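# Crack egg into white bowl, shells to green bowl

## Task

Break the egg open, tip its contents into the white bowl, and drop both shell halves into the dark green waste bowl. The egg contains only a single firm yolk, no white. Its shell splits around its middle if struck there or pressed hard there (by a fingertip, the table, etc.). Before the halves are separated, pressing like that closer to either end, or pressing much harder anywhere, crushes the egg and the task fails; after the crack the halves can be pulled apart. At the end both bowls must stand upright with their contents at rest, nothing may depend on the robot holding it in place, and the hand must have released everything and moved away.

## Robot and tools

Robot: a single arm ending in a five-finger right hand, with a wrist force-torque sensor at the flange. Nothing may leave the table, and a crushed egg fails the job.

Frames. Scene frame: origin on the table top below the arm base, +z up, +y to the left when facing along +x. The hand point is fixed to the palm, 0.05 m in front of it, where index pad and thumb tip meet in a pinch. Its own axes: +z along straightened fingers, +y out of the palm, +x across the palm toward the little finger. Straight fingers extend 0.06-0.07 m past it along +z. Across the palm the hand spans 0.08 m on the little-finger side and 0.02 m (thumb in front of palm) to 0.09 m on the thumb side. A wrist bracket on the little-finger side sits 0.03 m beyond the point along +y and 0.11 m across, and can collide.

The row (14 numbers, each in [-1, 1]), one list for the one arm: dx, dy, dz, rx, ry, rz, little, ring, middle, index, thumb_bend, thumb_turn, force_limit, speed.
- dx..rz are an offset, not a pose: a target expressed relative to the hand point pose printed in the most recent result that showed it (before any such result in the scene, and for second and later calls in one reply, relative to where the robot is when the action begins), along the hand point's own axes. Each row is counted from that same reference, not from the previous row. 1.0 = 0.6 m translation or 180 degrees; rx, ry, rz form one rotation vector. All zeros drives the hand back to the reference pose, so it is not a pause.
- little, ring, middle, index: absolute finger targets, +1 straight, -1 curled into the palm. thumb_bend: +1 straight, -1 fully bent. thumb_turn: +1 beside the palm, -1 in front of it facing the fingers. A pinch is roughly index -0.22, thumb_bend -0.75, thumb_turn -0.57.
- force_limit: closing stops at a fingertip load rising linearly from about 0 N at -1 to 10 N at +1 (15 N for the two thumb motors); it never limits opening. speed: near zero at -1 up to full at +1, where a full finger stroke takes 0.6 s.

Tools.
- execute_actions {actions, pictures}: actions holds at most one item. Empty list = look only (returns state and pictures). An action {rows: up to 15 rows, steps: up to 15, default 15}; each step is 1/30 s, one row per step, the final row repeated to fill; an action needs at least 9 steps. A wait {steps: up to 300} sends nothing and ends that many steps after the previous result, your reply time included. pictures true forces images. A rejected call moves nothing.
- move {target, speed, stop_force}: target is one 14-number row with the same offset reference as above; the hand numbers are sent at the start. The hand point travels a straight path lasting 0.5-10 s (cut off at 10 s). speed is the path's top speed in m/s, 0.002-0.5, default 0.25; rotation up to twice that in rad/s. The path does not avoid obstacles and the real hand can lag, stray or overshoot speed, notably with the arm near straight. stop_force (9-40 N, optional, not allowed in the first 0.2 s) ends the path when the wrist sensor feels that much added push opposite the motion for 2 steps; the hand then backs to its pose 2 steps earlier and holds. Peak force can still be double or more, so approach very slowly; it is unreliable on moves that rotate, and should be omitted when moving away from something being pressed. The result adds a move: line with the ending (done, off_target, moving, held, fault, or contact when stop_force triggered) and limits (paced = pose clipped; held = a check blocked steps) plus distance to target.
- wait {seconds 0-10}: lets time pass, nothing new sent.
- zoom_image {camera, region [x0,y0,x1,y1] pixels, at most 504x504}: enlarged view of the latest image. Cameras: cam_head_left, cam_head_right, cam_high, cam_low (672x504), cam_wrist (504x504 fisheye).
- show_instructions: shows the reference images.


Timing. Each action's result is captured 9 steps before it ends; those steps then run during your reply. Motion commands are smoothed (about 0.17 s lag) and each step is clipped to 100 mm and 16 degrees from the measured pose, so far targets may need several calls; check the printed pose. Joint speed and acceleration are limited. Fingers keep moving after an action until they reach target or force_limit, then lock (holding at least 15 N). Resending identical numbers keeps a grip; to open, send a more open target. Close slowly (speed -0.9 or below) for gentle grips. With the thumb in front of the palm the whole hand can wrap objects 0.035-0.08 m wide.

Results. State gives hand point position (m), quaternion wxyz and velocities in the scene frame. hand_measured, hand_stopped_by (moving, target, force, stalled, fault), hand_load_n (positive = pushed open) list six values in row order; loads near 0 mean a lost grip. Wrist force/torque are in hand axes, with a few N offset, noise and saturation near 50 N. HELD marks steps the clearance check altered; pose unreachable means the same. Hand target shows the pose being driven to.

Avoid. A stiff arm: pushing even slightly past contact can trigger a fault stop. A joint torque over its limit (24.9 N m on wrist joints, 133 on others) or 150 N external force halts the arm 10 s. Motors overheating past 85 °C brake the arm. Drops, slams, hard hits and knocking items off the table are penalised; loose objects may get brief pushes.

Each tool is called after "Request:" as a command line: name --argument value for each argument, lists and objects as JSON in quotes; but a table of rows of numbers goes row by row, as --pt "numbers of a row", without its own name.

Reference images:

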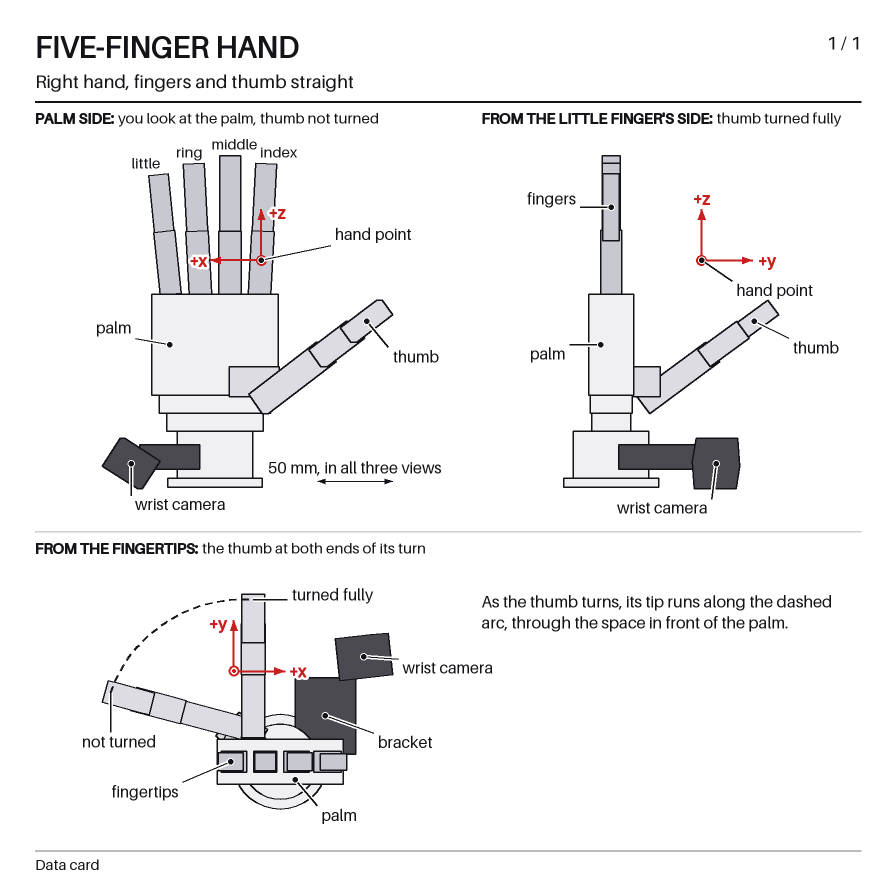

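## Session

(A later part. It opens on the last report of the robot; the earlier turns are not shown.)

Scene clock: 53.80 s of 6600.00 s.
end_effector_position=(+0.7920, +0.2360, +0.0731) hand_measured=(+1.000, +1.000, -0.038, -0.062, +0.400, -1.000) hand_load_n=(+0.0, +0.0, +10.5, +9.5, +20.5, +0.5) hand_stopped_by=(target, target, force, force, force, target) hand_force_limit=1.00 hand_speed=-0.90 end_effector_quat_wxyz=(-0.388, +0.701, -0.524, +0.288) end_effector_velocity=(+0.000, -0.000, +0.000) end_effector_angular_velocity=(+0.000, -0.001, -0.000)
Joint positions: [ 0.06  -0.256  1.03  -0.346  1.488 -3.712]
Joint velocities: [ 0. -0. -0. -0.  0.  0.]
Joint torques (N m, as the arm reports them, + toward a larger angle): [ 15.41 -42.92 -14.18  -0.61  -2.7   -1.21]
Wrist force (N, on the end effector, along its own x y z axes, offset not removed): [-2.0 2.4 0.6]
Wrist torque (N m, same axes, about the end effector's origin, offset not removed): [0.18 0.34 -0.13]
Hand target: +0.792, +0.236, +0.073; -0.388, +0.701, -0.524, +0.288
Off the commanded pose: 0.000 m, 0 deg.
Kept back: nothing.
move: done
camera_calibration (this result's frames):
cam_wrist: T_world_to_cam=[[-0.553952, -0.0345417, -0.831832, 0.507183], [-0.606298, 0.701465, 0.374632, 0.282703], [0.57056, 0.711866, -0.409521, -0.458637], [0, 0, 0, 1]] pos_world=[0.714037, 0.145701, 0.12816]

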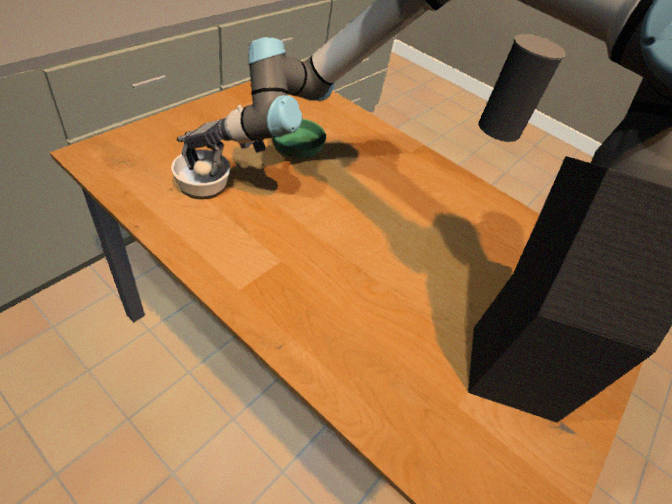

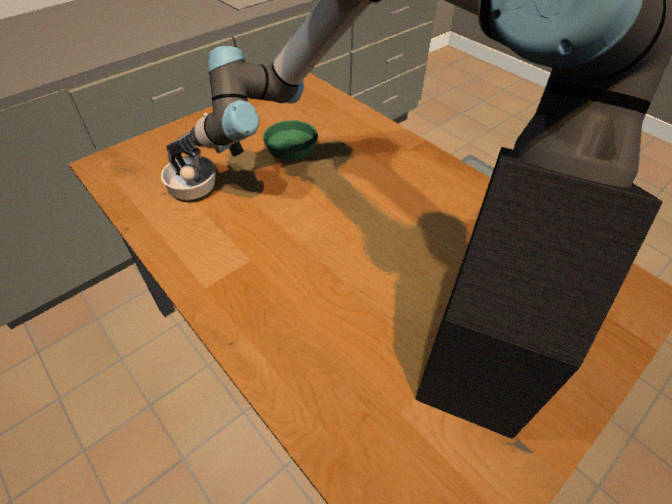

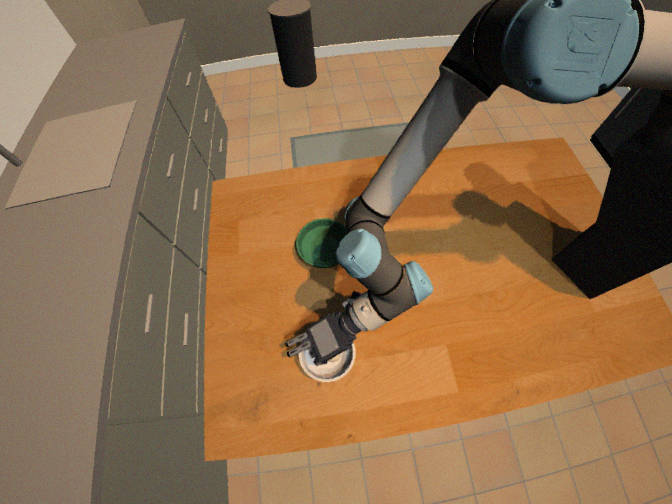

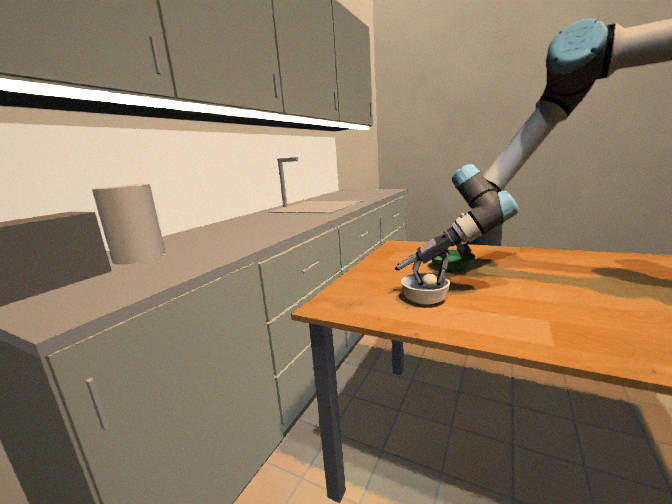

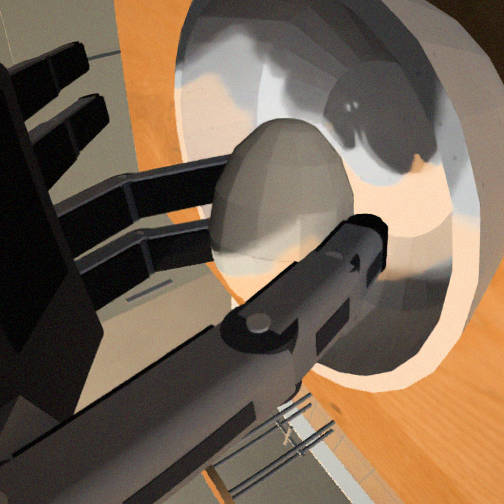

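Request:
move --target '[0,-0.045,-0.03,0,0,0,1,1,-0.5,-0.5,0,-1,1,-0.9]' --speed 0.1

Request:
move --target '[0,0.135,-0.21,0,0,0,1,1,-0.5,-0.5,0,-1,1,-0.9]' --speed 0.15

Request:
move --target '[0,0.098,0.062,0,0,0,1,1,-0.5,-0.5,0,-1,1,-0.9]' --speed 0.1

Request:
move --target '[0,0.017,0.011,0,0,0,1,1,-0.5,-0.5,0,-1,1,-0.9]' --speed 0.003 --stop_force 25

Scene clock: 55.20 s of 6600.00 s.
end_effector_position=(+0.7913, +0.2356, +0.1053) hand_measured=(+1.000, +1.000, -0.038, -0.062, +0.400, -1.000) hand_load_n=(+0.0, +0.0, +10.5, +9.5, +20.5, +0.5) hand_stopped_by=(target, target, force, force, force, target) hand_force_limit=1.00 hand_speed=-0.90 end_effector_quat_wxyz=(-0.388, +0.701, -0.525, +0.288) end_effector_velocity=(-0.000, -0.000, +0.002) end_effector_angular_velocity=(-0.001, +0.001, -0.001)
Joint positions: [ 0.08  -0.319  1.084 -0.337  1.506 -3.704]
Joint velocities: [ 0.001 -0.004  0.004  0.     0.002  0.   ]
Joint torques (N m, as the arm reports them, + toward a larger angle): [ 39.61 -57.31  -3.38   1.78   1.71   1.85]
Wrist force (N, on the end effector, along its own x y z axes, offset not removed): [0.8 -2.0 0.2]
Wrist torque (N m, same axes, about the end effector's origin, offset not removed): [-0.42 -0.13 -0.01]
Hand target: +0.791, +0.236, +0.106; -0.388, +0.701, -0.524, +0.288
Off the commanded pose: 0.000 m, 0 deg.
Kept back: nothing.
move: done
camera_calibration (this result's frames):
cam_wrist: T_world_to_cam=[[-0.553959, -0.0345219, -0.831828, 0.53358], [-0.606292, 0.701461, 0.374651, 0.270483], [0.570561, 0.711872, -0.409511, -0.44479], [0, 0, 0, 1]] pos_world=[0.713353, 0.14532, 0.160364]

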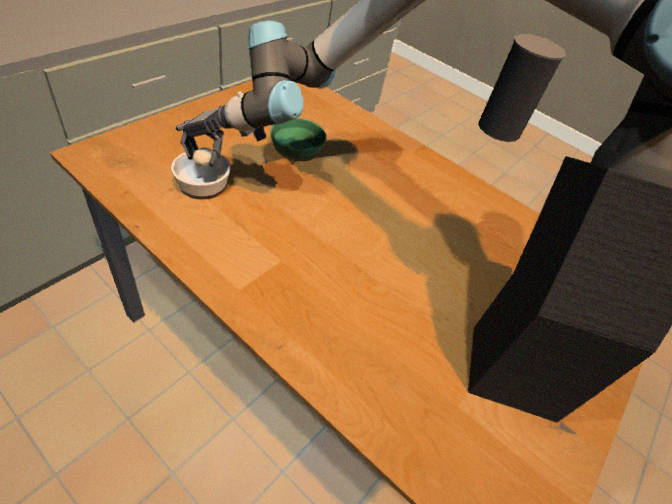

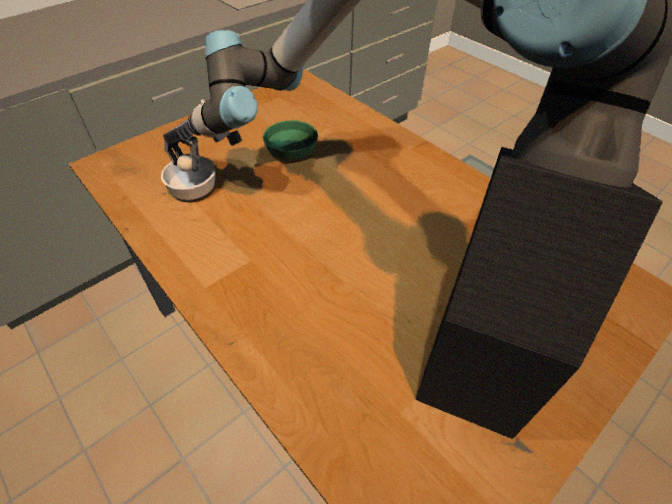

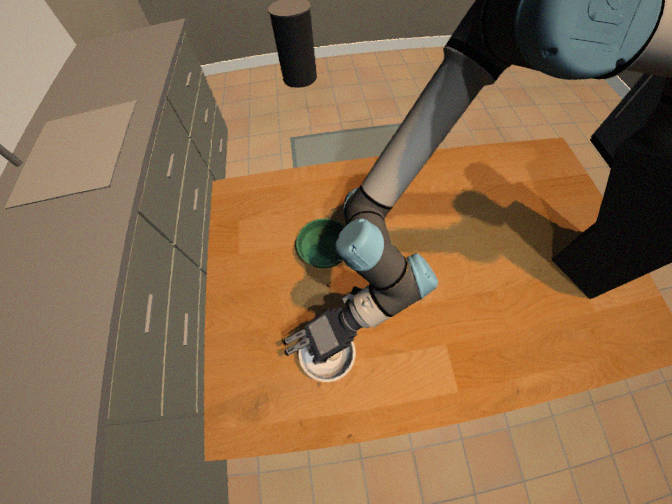

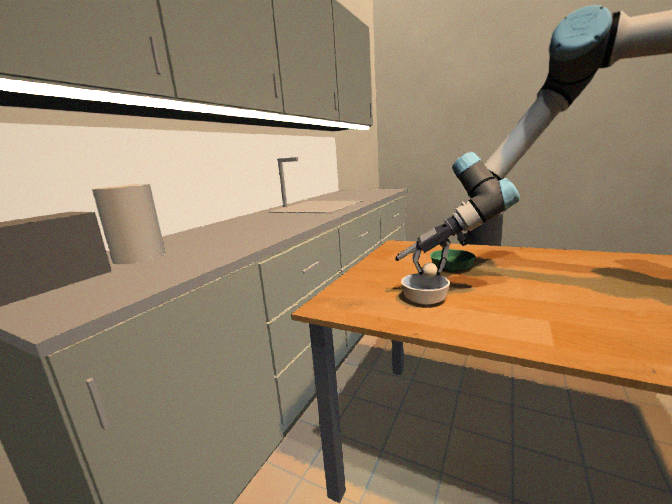

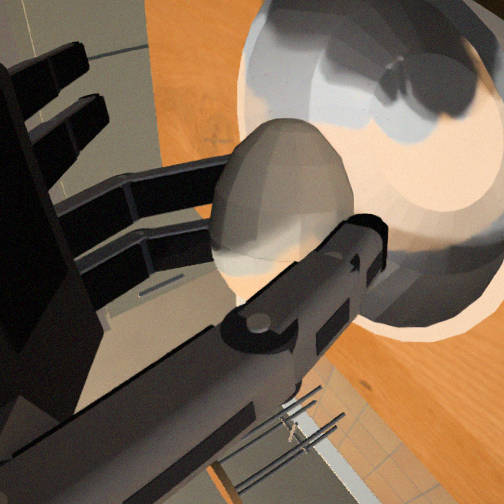

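Scene clock: 56.77 s of 6600.00 s.
end_effector_position=(+0.6480, +0.1929, +0.1041) hand_measured=(+1.000, +1.000, -0.038, -0.062, +0.400, -1.000) hand_load_n=(+0.0, +0.0, +10.5, +9.5, +20.5, +0.5) hand_stopped_by=(target, target, force, force, force, target) hand_force_limit=1.00 hand_speed=-0.90 end_effector_quat_wxyz=(-0.388, +0.701, -0.524, +0.287) end_effector_velocity=(-0.002, -0.000, -0.000) end_effector_angular_velocity=(+0.001, -0.002, +0.000)
Joint positions: [-0.022 -0.508  1.645 -0.706  1.413 -3.747]
Joint velocities: [-0.002 -0.001  0.007 -0.007 -0.004 -0.001]
Joint torques (N m, as the arm reports them, + toward a larger angle): [ 11.74 -48.2    5.41  -0.48  -3.05  -1.28]
Wrist force (N, on the end effector, along its own x y z axes, offset not removed): [3.6 1.6 -4.0]
Wrist torque (N m, same axes, about the end effector's origin, offset not removed): [0.36 -0.27 0.24]
Hand target: +0.648, +0.193, +0.104; -0.388, +0.701, -0.524, +0.288
Off the commanded pose: 0.000 m, 0 deg.
Kept back: nothing.
move: done
camera_calibration (this result's frames):
cam_wrist: T_world_to_cam=[[-0.554103, -0.0346738, -0.831726, 0.451841], [-0.606286, 0.701456, 0.37467, 0.21404], [0.570428, 0.711869, -0.409701, -0.332961], [0, 0, 0, 1]] pos_world=[0.570067, 0.102552, 0.159199]

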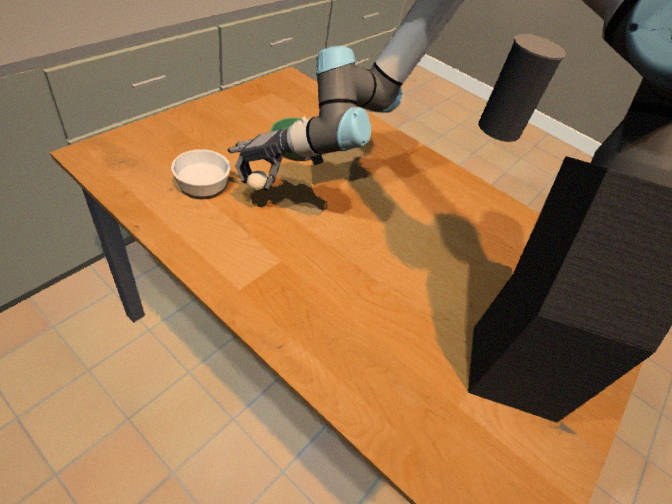

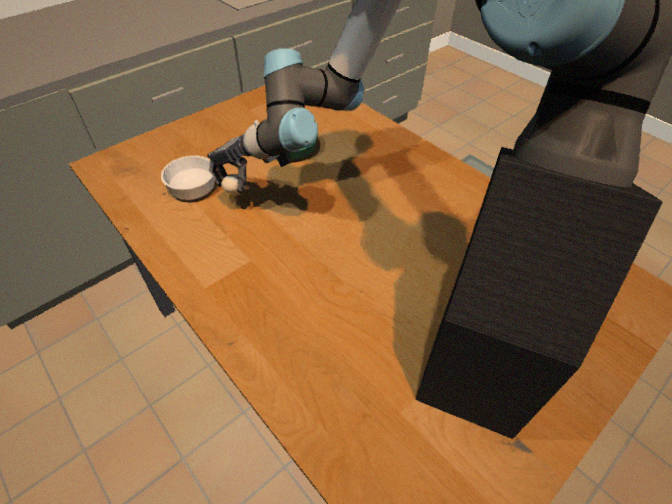

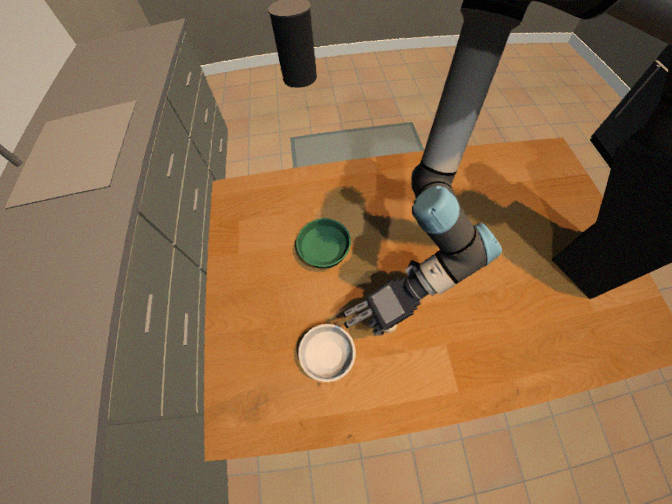

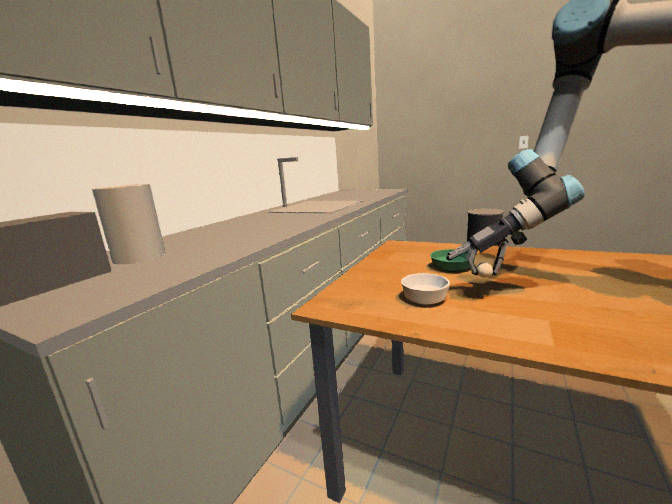

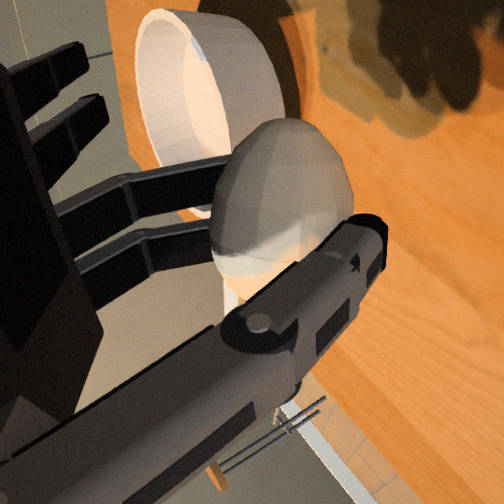

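Scene clock: 57.97 s of 6600.00 s.
end_effector_position=(+0.6479, +0.1932, +0.0348) hand_measured=(+1.000, +1.000, -0.038, -0.062, +0.400, -1.000) hand_load_n=(+0.0, +0.0, +10.5, +9.5, +20.5, +0.5) hand_stopped_by=(target, target, force, force, force, target) hand_force_limit=1.00 hand_speed=-0.90 end_effector_quat_wxyz=(-0.388, +0.701, -0.524, +0.287) end_effector_velocity=(+0.000, +0.000, -0.003) end_effector_angular_velocity=(-0.000, +0.000, -0.000)
Joint positions: [-0.075 -0.364  1.541 -0.741  1.365 -3.77 ]
Joint velocities: [-0.001  0.006 -0.006  0.    -0.001 -0.001]
Joint torques (N m, as the arm reports them, + toward a larger angle): [  9.02 -36.43  -7.44  -0.3   -2.6   -1.23]
Wrist force (N, on the end effector, along its own x y z axes, offset not removed): [3.2 0.6 0.0]
Wrist torque (N m, same axes, about the end effector's origin, offset not removed): [0.17 -0.35 0.47]
Hand target: +0.648, +0.193, +0.035; -0.388, +0.701, -0.524, +0.287
Off the commanded pose: 0.000 m, 0 deg.
Kept back: nothing.
move: done
camera_calibration (this result's frames):
cam_wrist: T_world_to_cam=[[-0.554115, -0.034733, -0.831715, 0.394137], [-0.606294, 0.701465, 0.374639, 0.239693], [0.570407, 0.711857, -0.409751, -0.361523], [0, 0, 0, 1]] pos_world=[0.569937, 0.102906, 0.089877]

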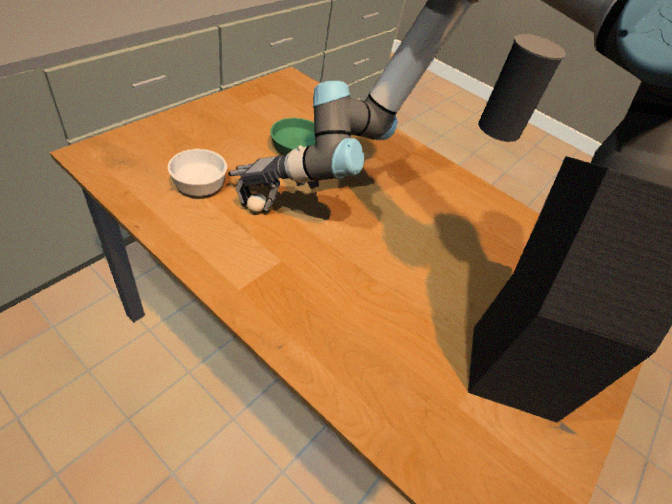

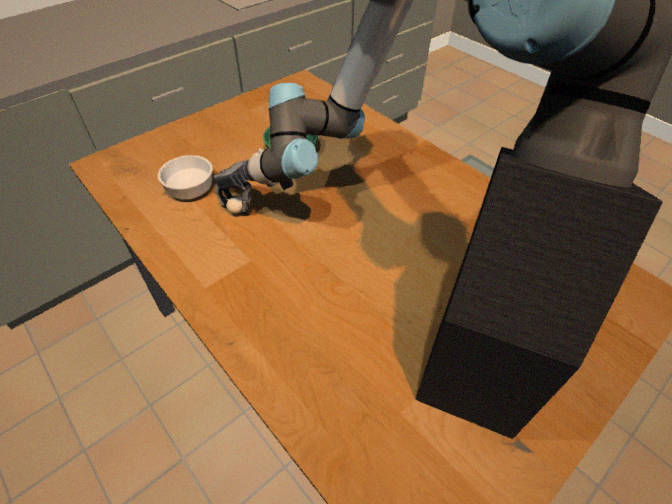

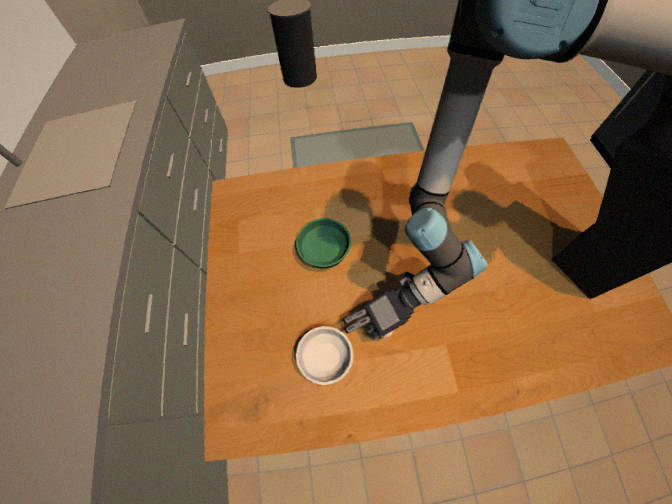

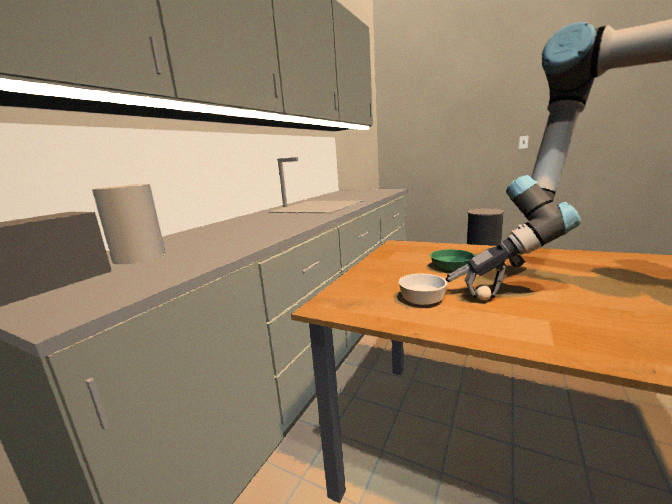

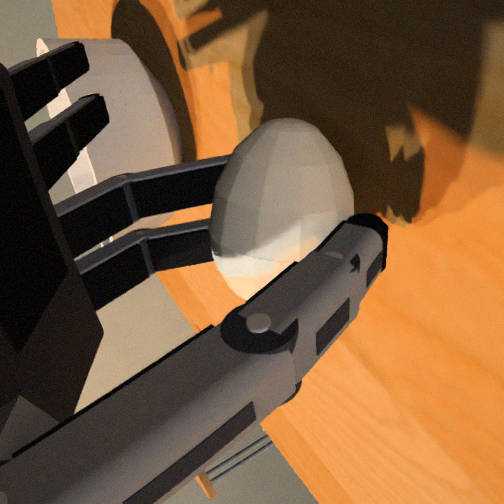

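Scene clock: 62.23 s of 6600.00 s.
end_effector_position=(+0.6480, +0.1933, +0.0227) hand_measured=(+1.000, +1.000, -0.038, -0.062, +0.394, -1.000) hand_load_n=(+0.0, +0.0, +1.0, +4.0, +5.0, -0.5) hand_stopped_by=(target, target, force, force, force, target) hand_force_limit=1.00 hand_speed=-0.90 end_effector_quat_wxyz=(-0.388, +0.701, -0.524, +0.287) end_effector_velocity=(-0.000, +0.000, -0.001) end_effector_angular_velocity=(+0.001, +0.000, +0.001)
Joint positions: [-0.084 -0.338  1.519 -0.744  1.357 -3.773]
Joint velocities: [-0.     0.001 -0.001  0.    -0.001 -0.   ]
Joint torques (N m, as the arm reports them, + toward a larger angle): [ 10.77 -34.09  -7.06  -0.45  -2.97  -1.62]
Wrist force (N, on the end effector, along its own x y z axes, offset not removed): [3.8 2.5 0.3]
Wrist torque (N m, same axes, about the end effector's origin, offset not removed): [0.36 -0.60 0.25]
Hand target: +0.648, +0.193, +0.023; -0.388, +0.701, -0.524, +0.287
Off the commanded pose: 0.000 m, 0 deg.
Kept back: nothing.
move: done
camera_calibration (this result's frames):
cam_wrist: T_world_to_cam=[[-0.554135, -0.0347429, -0.831701, 0.384157], [-0.606291, 0.701462, 0.374649, 0.244202], [0.570391, 0.711859, -0.409769, -0.366587], [0, 0, 0, 1]] pos_world=[0.57003, 0.103006, 0.077798]

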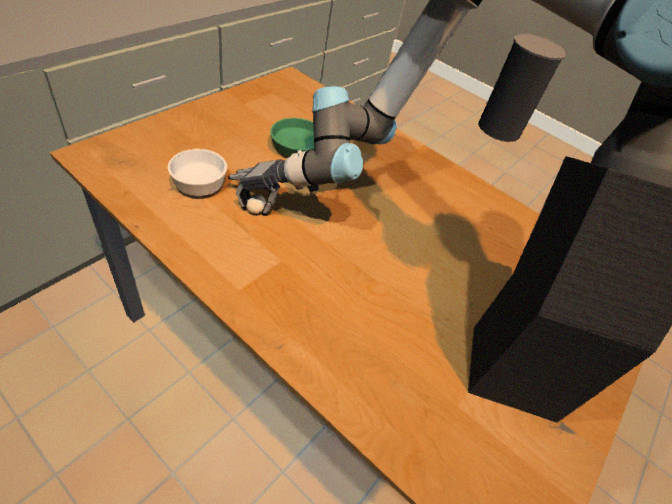

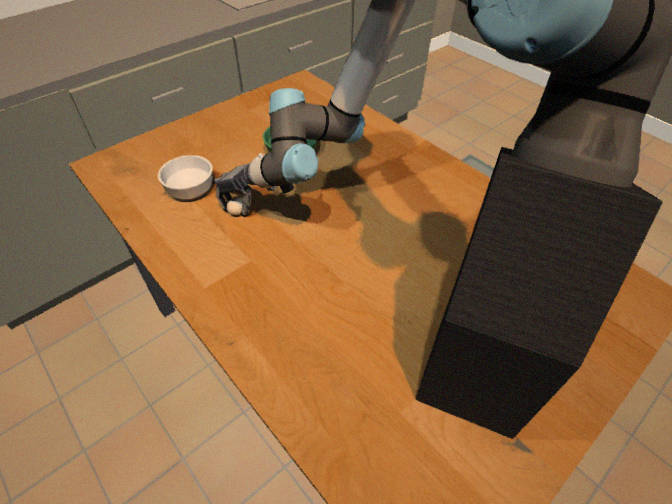

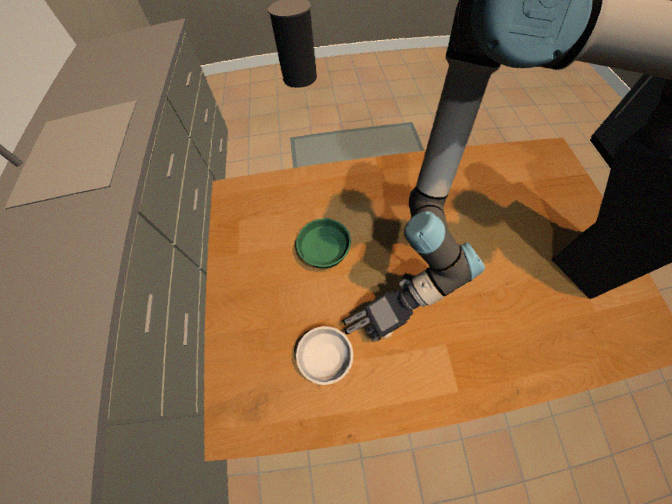

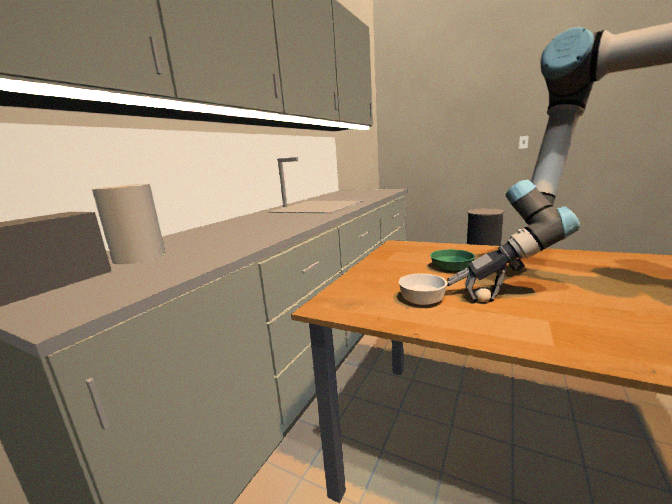

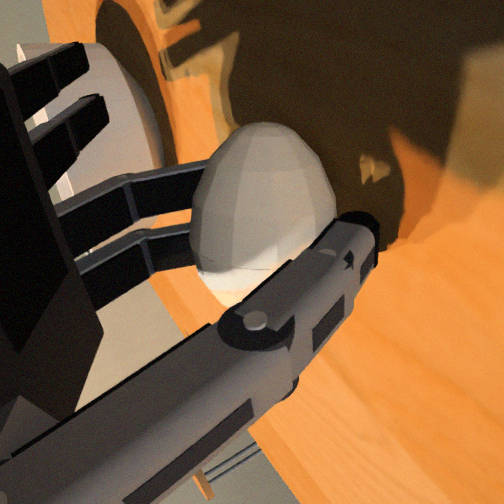

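Request:
move --target '[0,0,0,0,0,0,0.5,0.5,0.1,0.1,0.7,-1,-0.8,-0.6]'

Request:
move --target '[0,-0.05,-0.032,0,0,0,0.5,0.5,0.1,0.1,0.7,-1,-0.8,-0.6]' --speed 0.05

Request:
move --target '[0,0,0,0,0,0,0.5,0.5,-0.1,-0.11,0.15,-1,-0.5,-0.6]'

Request:
zoom_image --camera "cam_head_left" --region '[220, 160, 300, 225]'

Scene clock: 63.83 s of 6600.00 s.
end_effector_position=(+0.6480, +0.1933, +0.0227) hand_measured=(+0.500, +0.500, +0.100, +0.100, +0.700, -1.000) hand_load_n=(+0.0, +0.0, +0.0, +0.0, -0.5, +0.0) hand_stopped_by=(target, target, target, target, target, target) hand_force_limit=-0.80 hand_speed=-0.60 end_effector_quat_wxyz=(-0.388, +0.701, -0.524, +0.287) end_effector_velocity=(+0.001, +0.000, +0.001) end_effector_angular_velocity=(+0.001, -0.001, +0.001)
Joint positions: [-0.084 -0.338  1.519 -0.744  1.357 -3.773]
Joint velocities: [-0.    -0.001 -0.001  0.001 -0.002  0.   ]
Joint torques (N m, as the arm reports them, + toward a larger angle): [ 21.   -48.15   5.88   0.57   1.27  -0.19]
Wrist force (N, on the end effector, along its own x y z axes, offset not removed): [0.3 2.5 -0.1]
Wrist torque (N m, same axes, about the end effector's origin, offset not removed): [0.25 0.16 0.02]
Hand target: +0.648, +0.193, +0.023; -0.388, +0.701, -0.524, +0.287
Off the commanded pose: 0.000 m, 0 deg.
Kept back: nothing.
move: done
camera_calibration (this result's frames):
cam_wrist: T_world_to_cam=[[-0.554106, -0.0347437, -0.83172, 0.384137], [-0.606294, 0.701475, 0.374621, 0.244235], [0.570415, 0.711847, -0.409757, -0.36659], [0, 0, 0, 1]] pos_world=[0.57004, 0.102978, 0.0777867]

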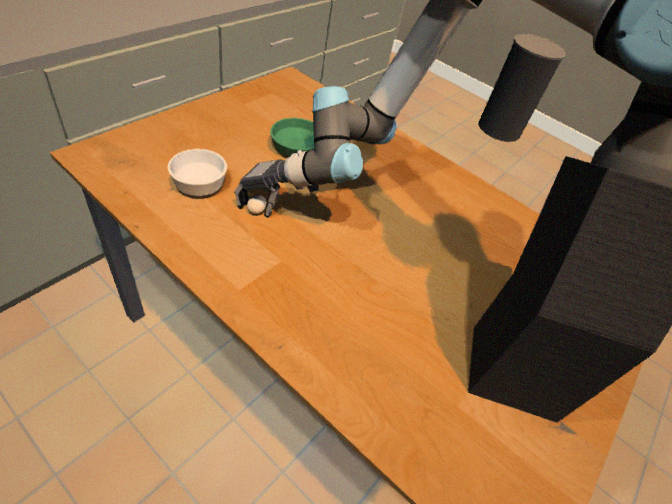

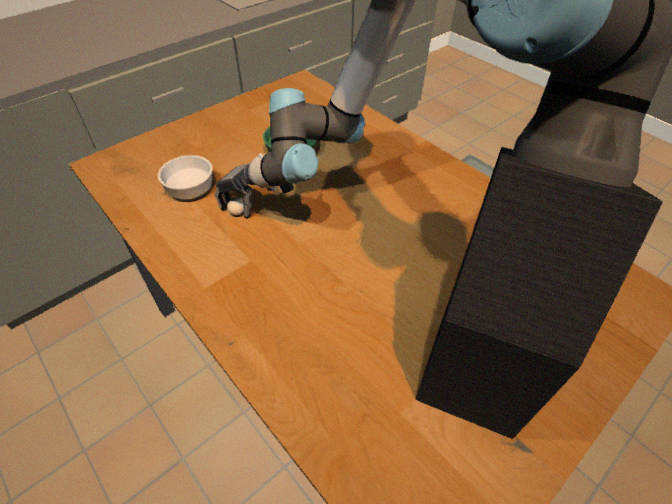

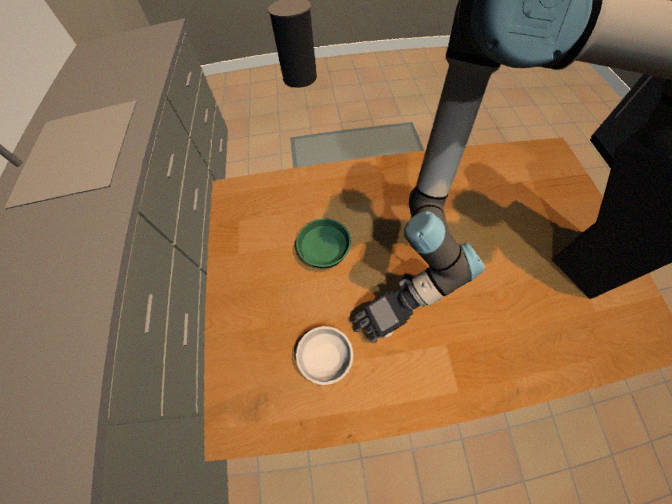

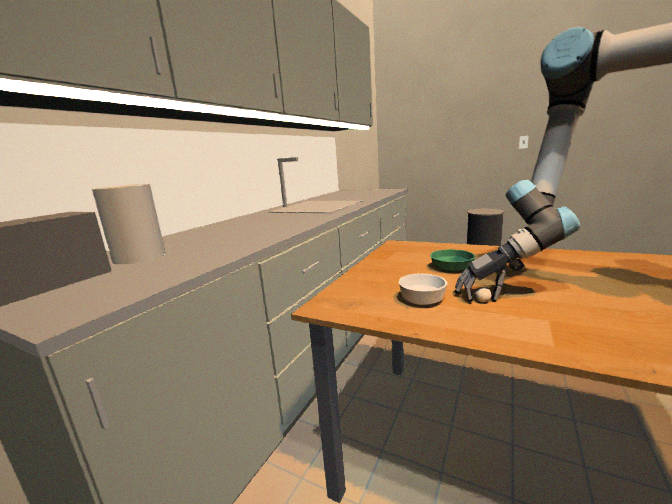

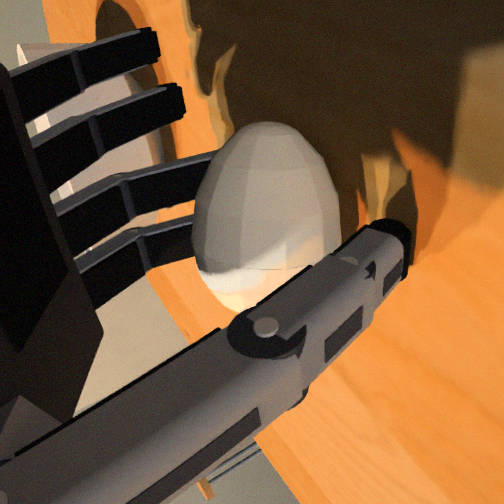

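Scene clock: 64.93 s of 6600.00 s.
end_effector_position=(+0.6479, +0.1931, +0.0580) hand_measured=(+0.500, +0.500, +0.100, +0.100, +0.700, -1.000) hand_load_n=(+0.0, +0.0, +0.0, +0.0, +0.0, +0.0) hand_stopped_by=(target, target, target, target, target, target) hand_force_limit=-0.80 hand_speed=-0.60 end_effector_quat_wxyz=(-0.388, +0.701, -0.524, +0.287) end_effector_velocity=(-0.000, -0.000, +0.002) end_effector_angular_velocity=(+0.000, +0.001, +0.000)
Joint positions: [-0.058 -0.412  1.579 -0.732  1.381 -3.762]
Joint velocities: [ 0.002 -0.005  0.004  0.002  0.002  0.001]
Joint torques (N m, as the arm reports them, + toward a larger angle): [ 36.11 -50.05   6.26   2.25   1.56   1.67]
Wrist force (N, on the end effector, along its own x y z axes, offset not removed): [-2.2 4.3 -1.8]
Wrist torque (N m, same axes, about the end effector's origin, offset not removed): [0.63 0.45 0.00]
Hand target: +0.648, +0.193, +0.058; -0.388, +0.701, -0.524, +0.287
Off the commanded pose: 0.000 m, 0 deg.
Kept back: nothing.
move: done
camera_calibration (this result's frames):
cam_wrist: T_world_to_cam=[[-0.554094, -0.0347132, -0.83173, 0.413465], [-0.606291, 0.701472, 0.374631, 0.231075], [0.57043, 0.711852, -0.409728, -0.351876], [0, 0, 0, 1]] pos_world=[0.569918, 0.102744, 0.113149]

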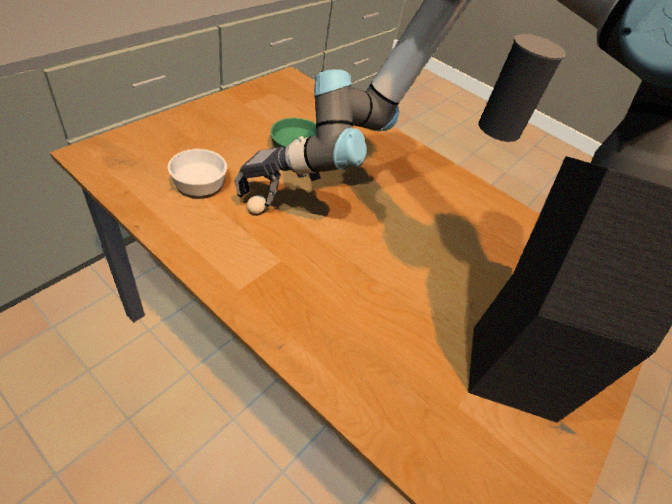

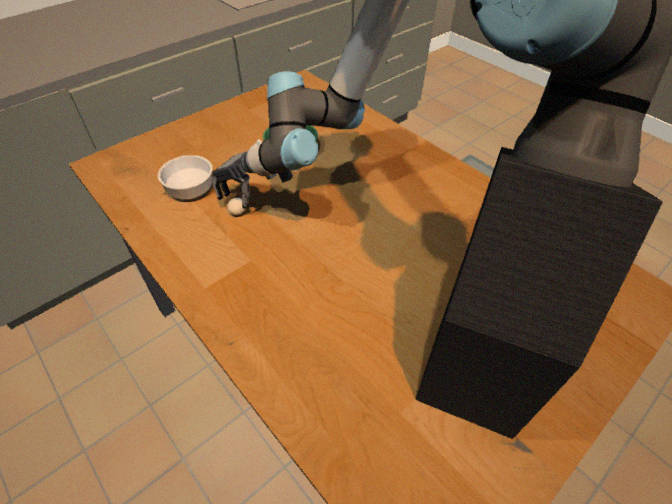

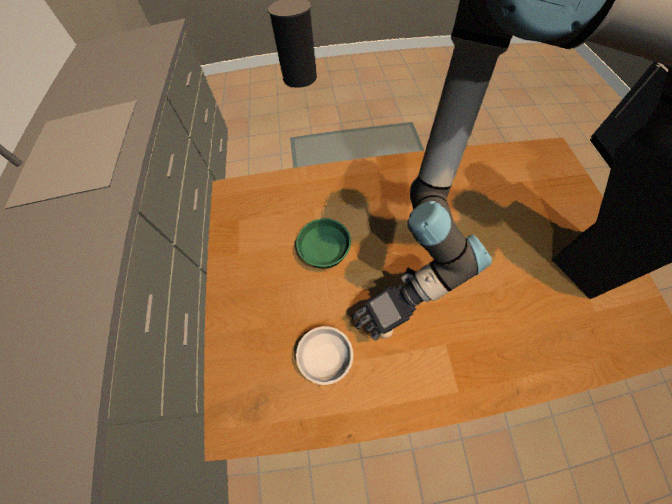

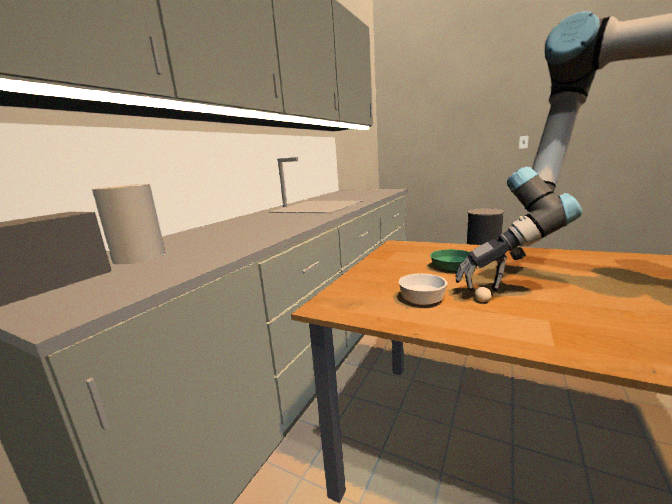

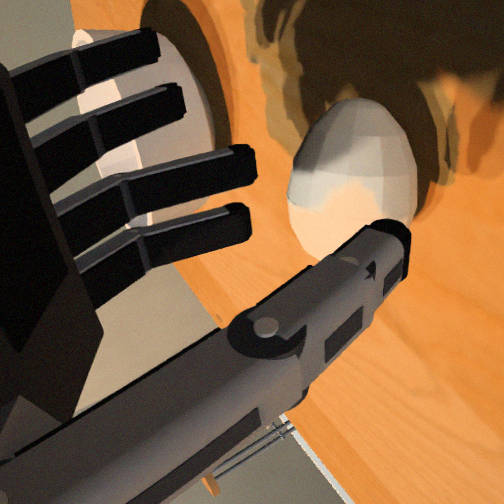

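Scene clock: 66.50 s of 6600.00 s.
end_effector_position=(+0.6479, +0.1931, +0.0581) hand_measured=(+0.500, +0.500, -0.100, -0.110, +0.150, -1.000) hand_load_n=(+0.0, +0.0, +0.0, +0.0, +0.0, +0.0) hand_stopped_by=(target, target, target, target, target, target) hand_force_limit=-0.50 hand_speed=-0.60 end_effector_quat_wxyz=(-0.388, +0.701, -0.524, +0.287) end_effector_velocity=(-0.001, -0.000, -0.000) end_effector_angular_velocity=(-0.001, +0.001, -0.001)
Joint positions: [-0.058 -0.412  1.579 -0.732  1.381 -3.762]
Joint velocities: [-0.     0.     0.001 -0.     0.001 -0.   ]
Joint torques (N m, as the arm reports them, + toward a larger angle): [ 13.87 -33.48  -7.31  -0.09  -2.9   -0.24]
Wrist force (N, on the end effector, along its own x y z axes, offset not removed): [1.5 3.9 0.7]
Wrist torque (N m, same axes, about the end effector's origin, offset not removed): [0.49 -0.30 0.31]
Hand target: +0.648, +0.193, +0.058; -0.388, +0.701, -0.524, +0.287
Off the commanded pose: 0.000 m, 0 deg.
Kept back: nothing.
move: done
camera_calibration (this result's frames):
cam_wrist: T_world_to_cam=[[-0.554099, -0.0347094, -0.831727, 0.413477], [-0.606321, 0.70143, 0.374661, 0.231063], [0.570394, 0.711892, -0.409707, -0.351879], [0, 0, 0, 1]] pos_world=[0.569915, 0.102777, 0.113162]

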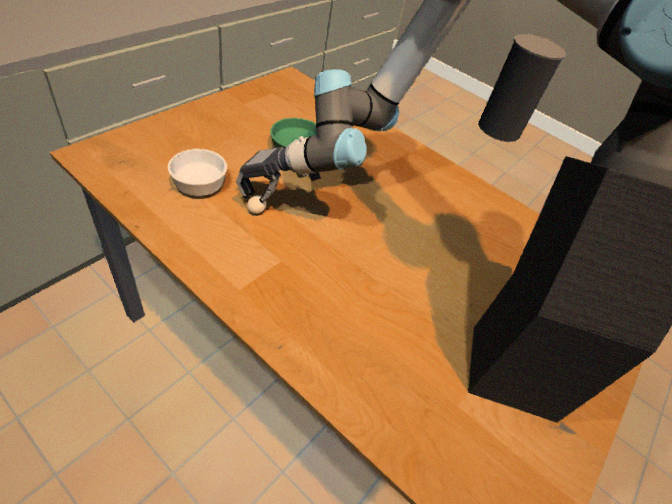

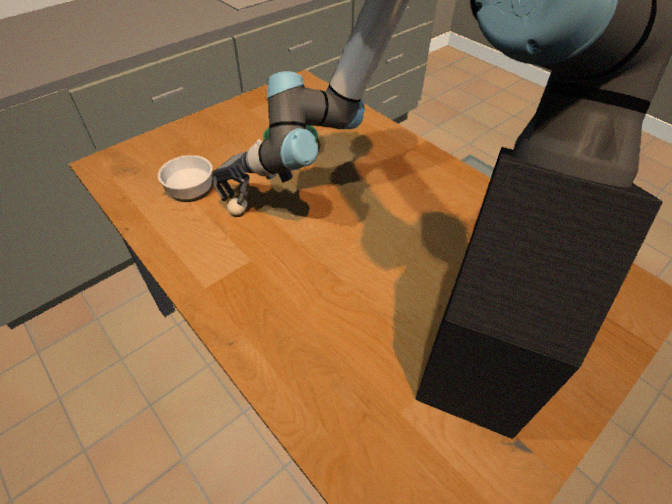

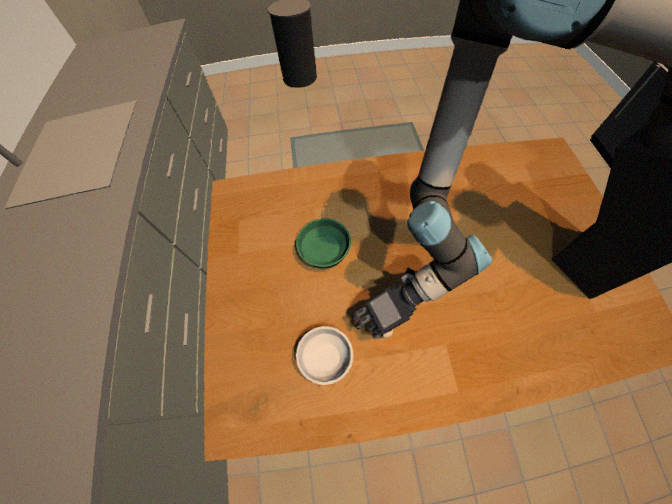

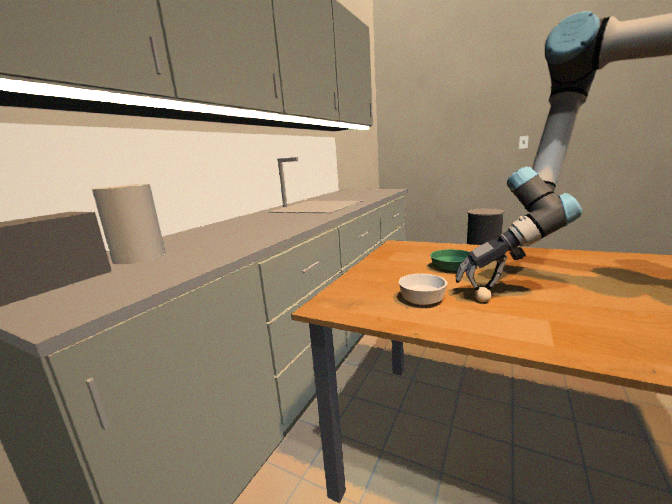

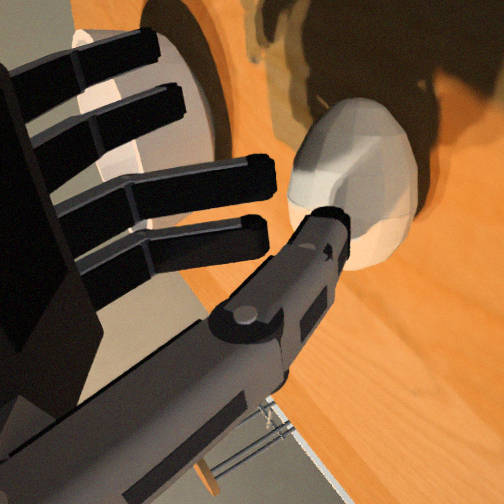

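Region (220, 160, 300, 225) of cam_head_left's 672x504 image, scaled by 6.300, with more detail than that image has; it fills the top 410 rows of this view, and the rest is white.

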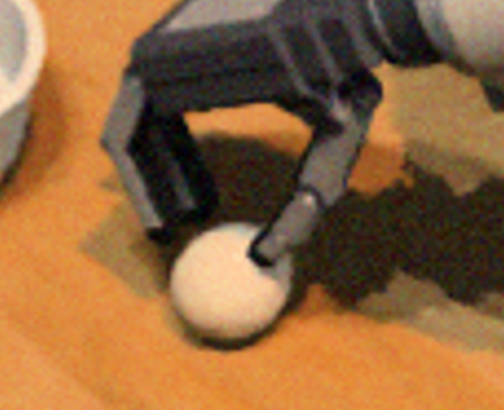

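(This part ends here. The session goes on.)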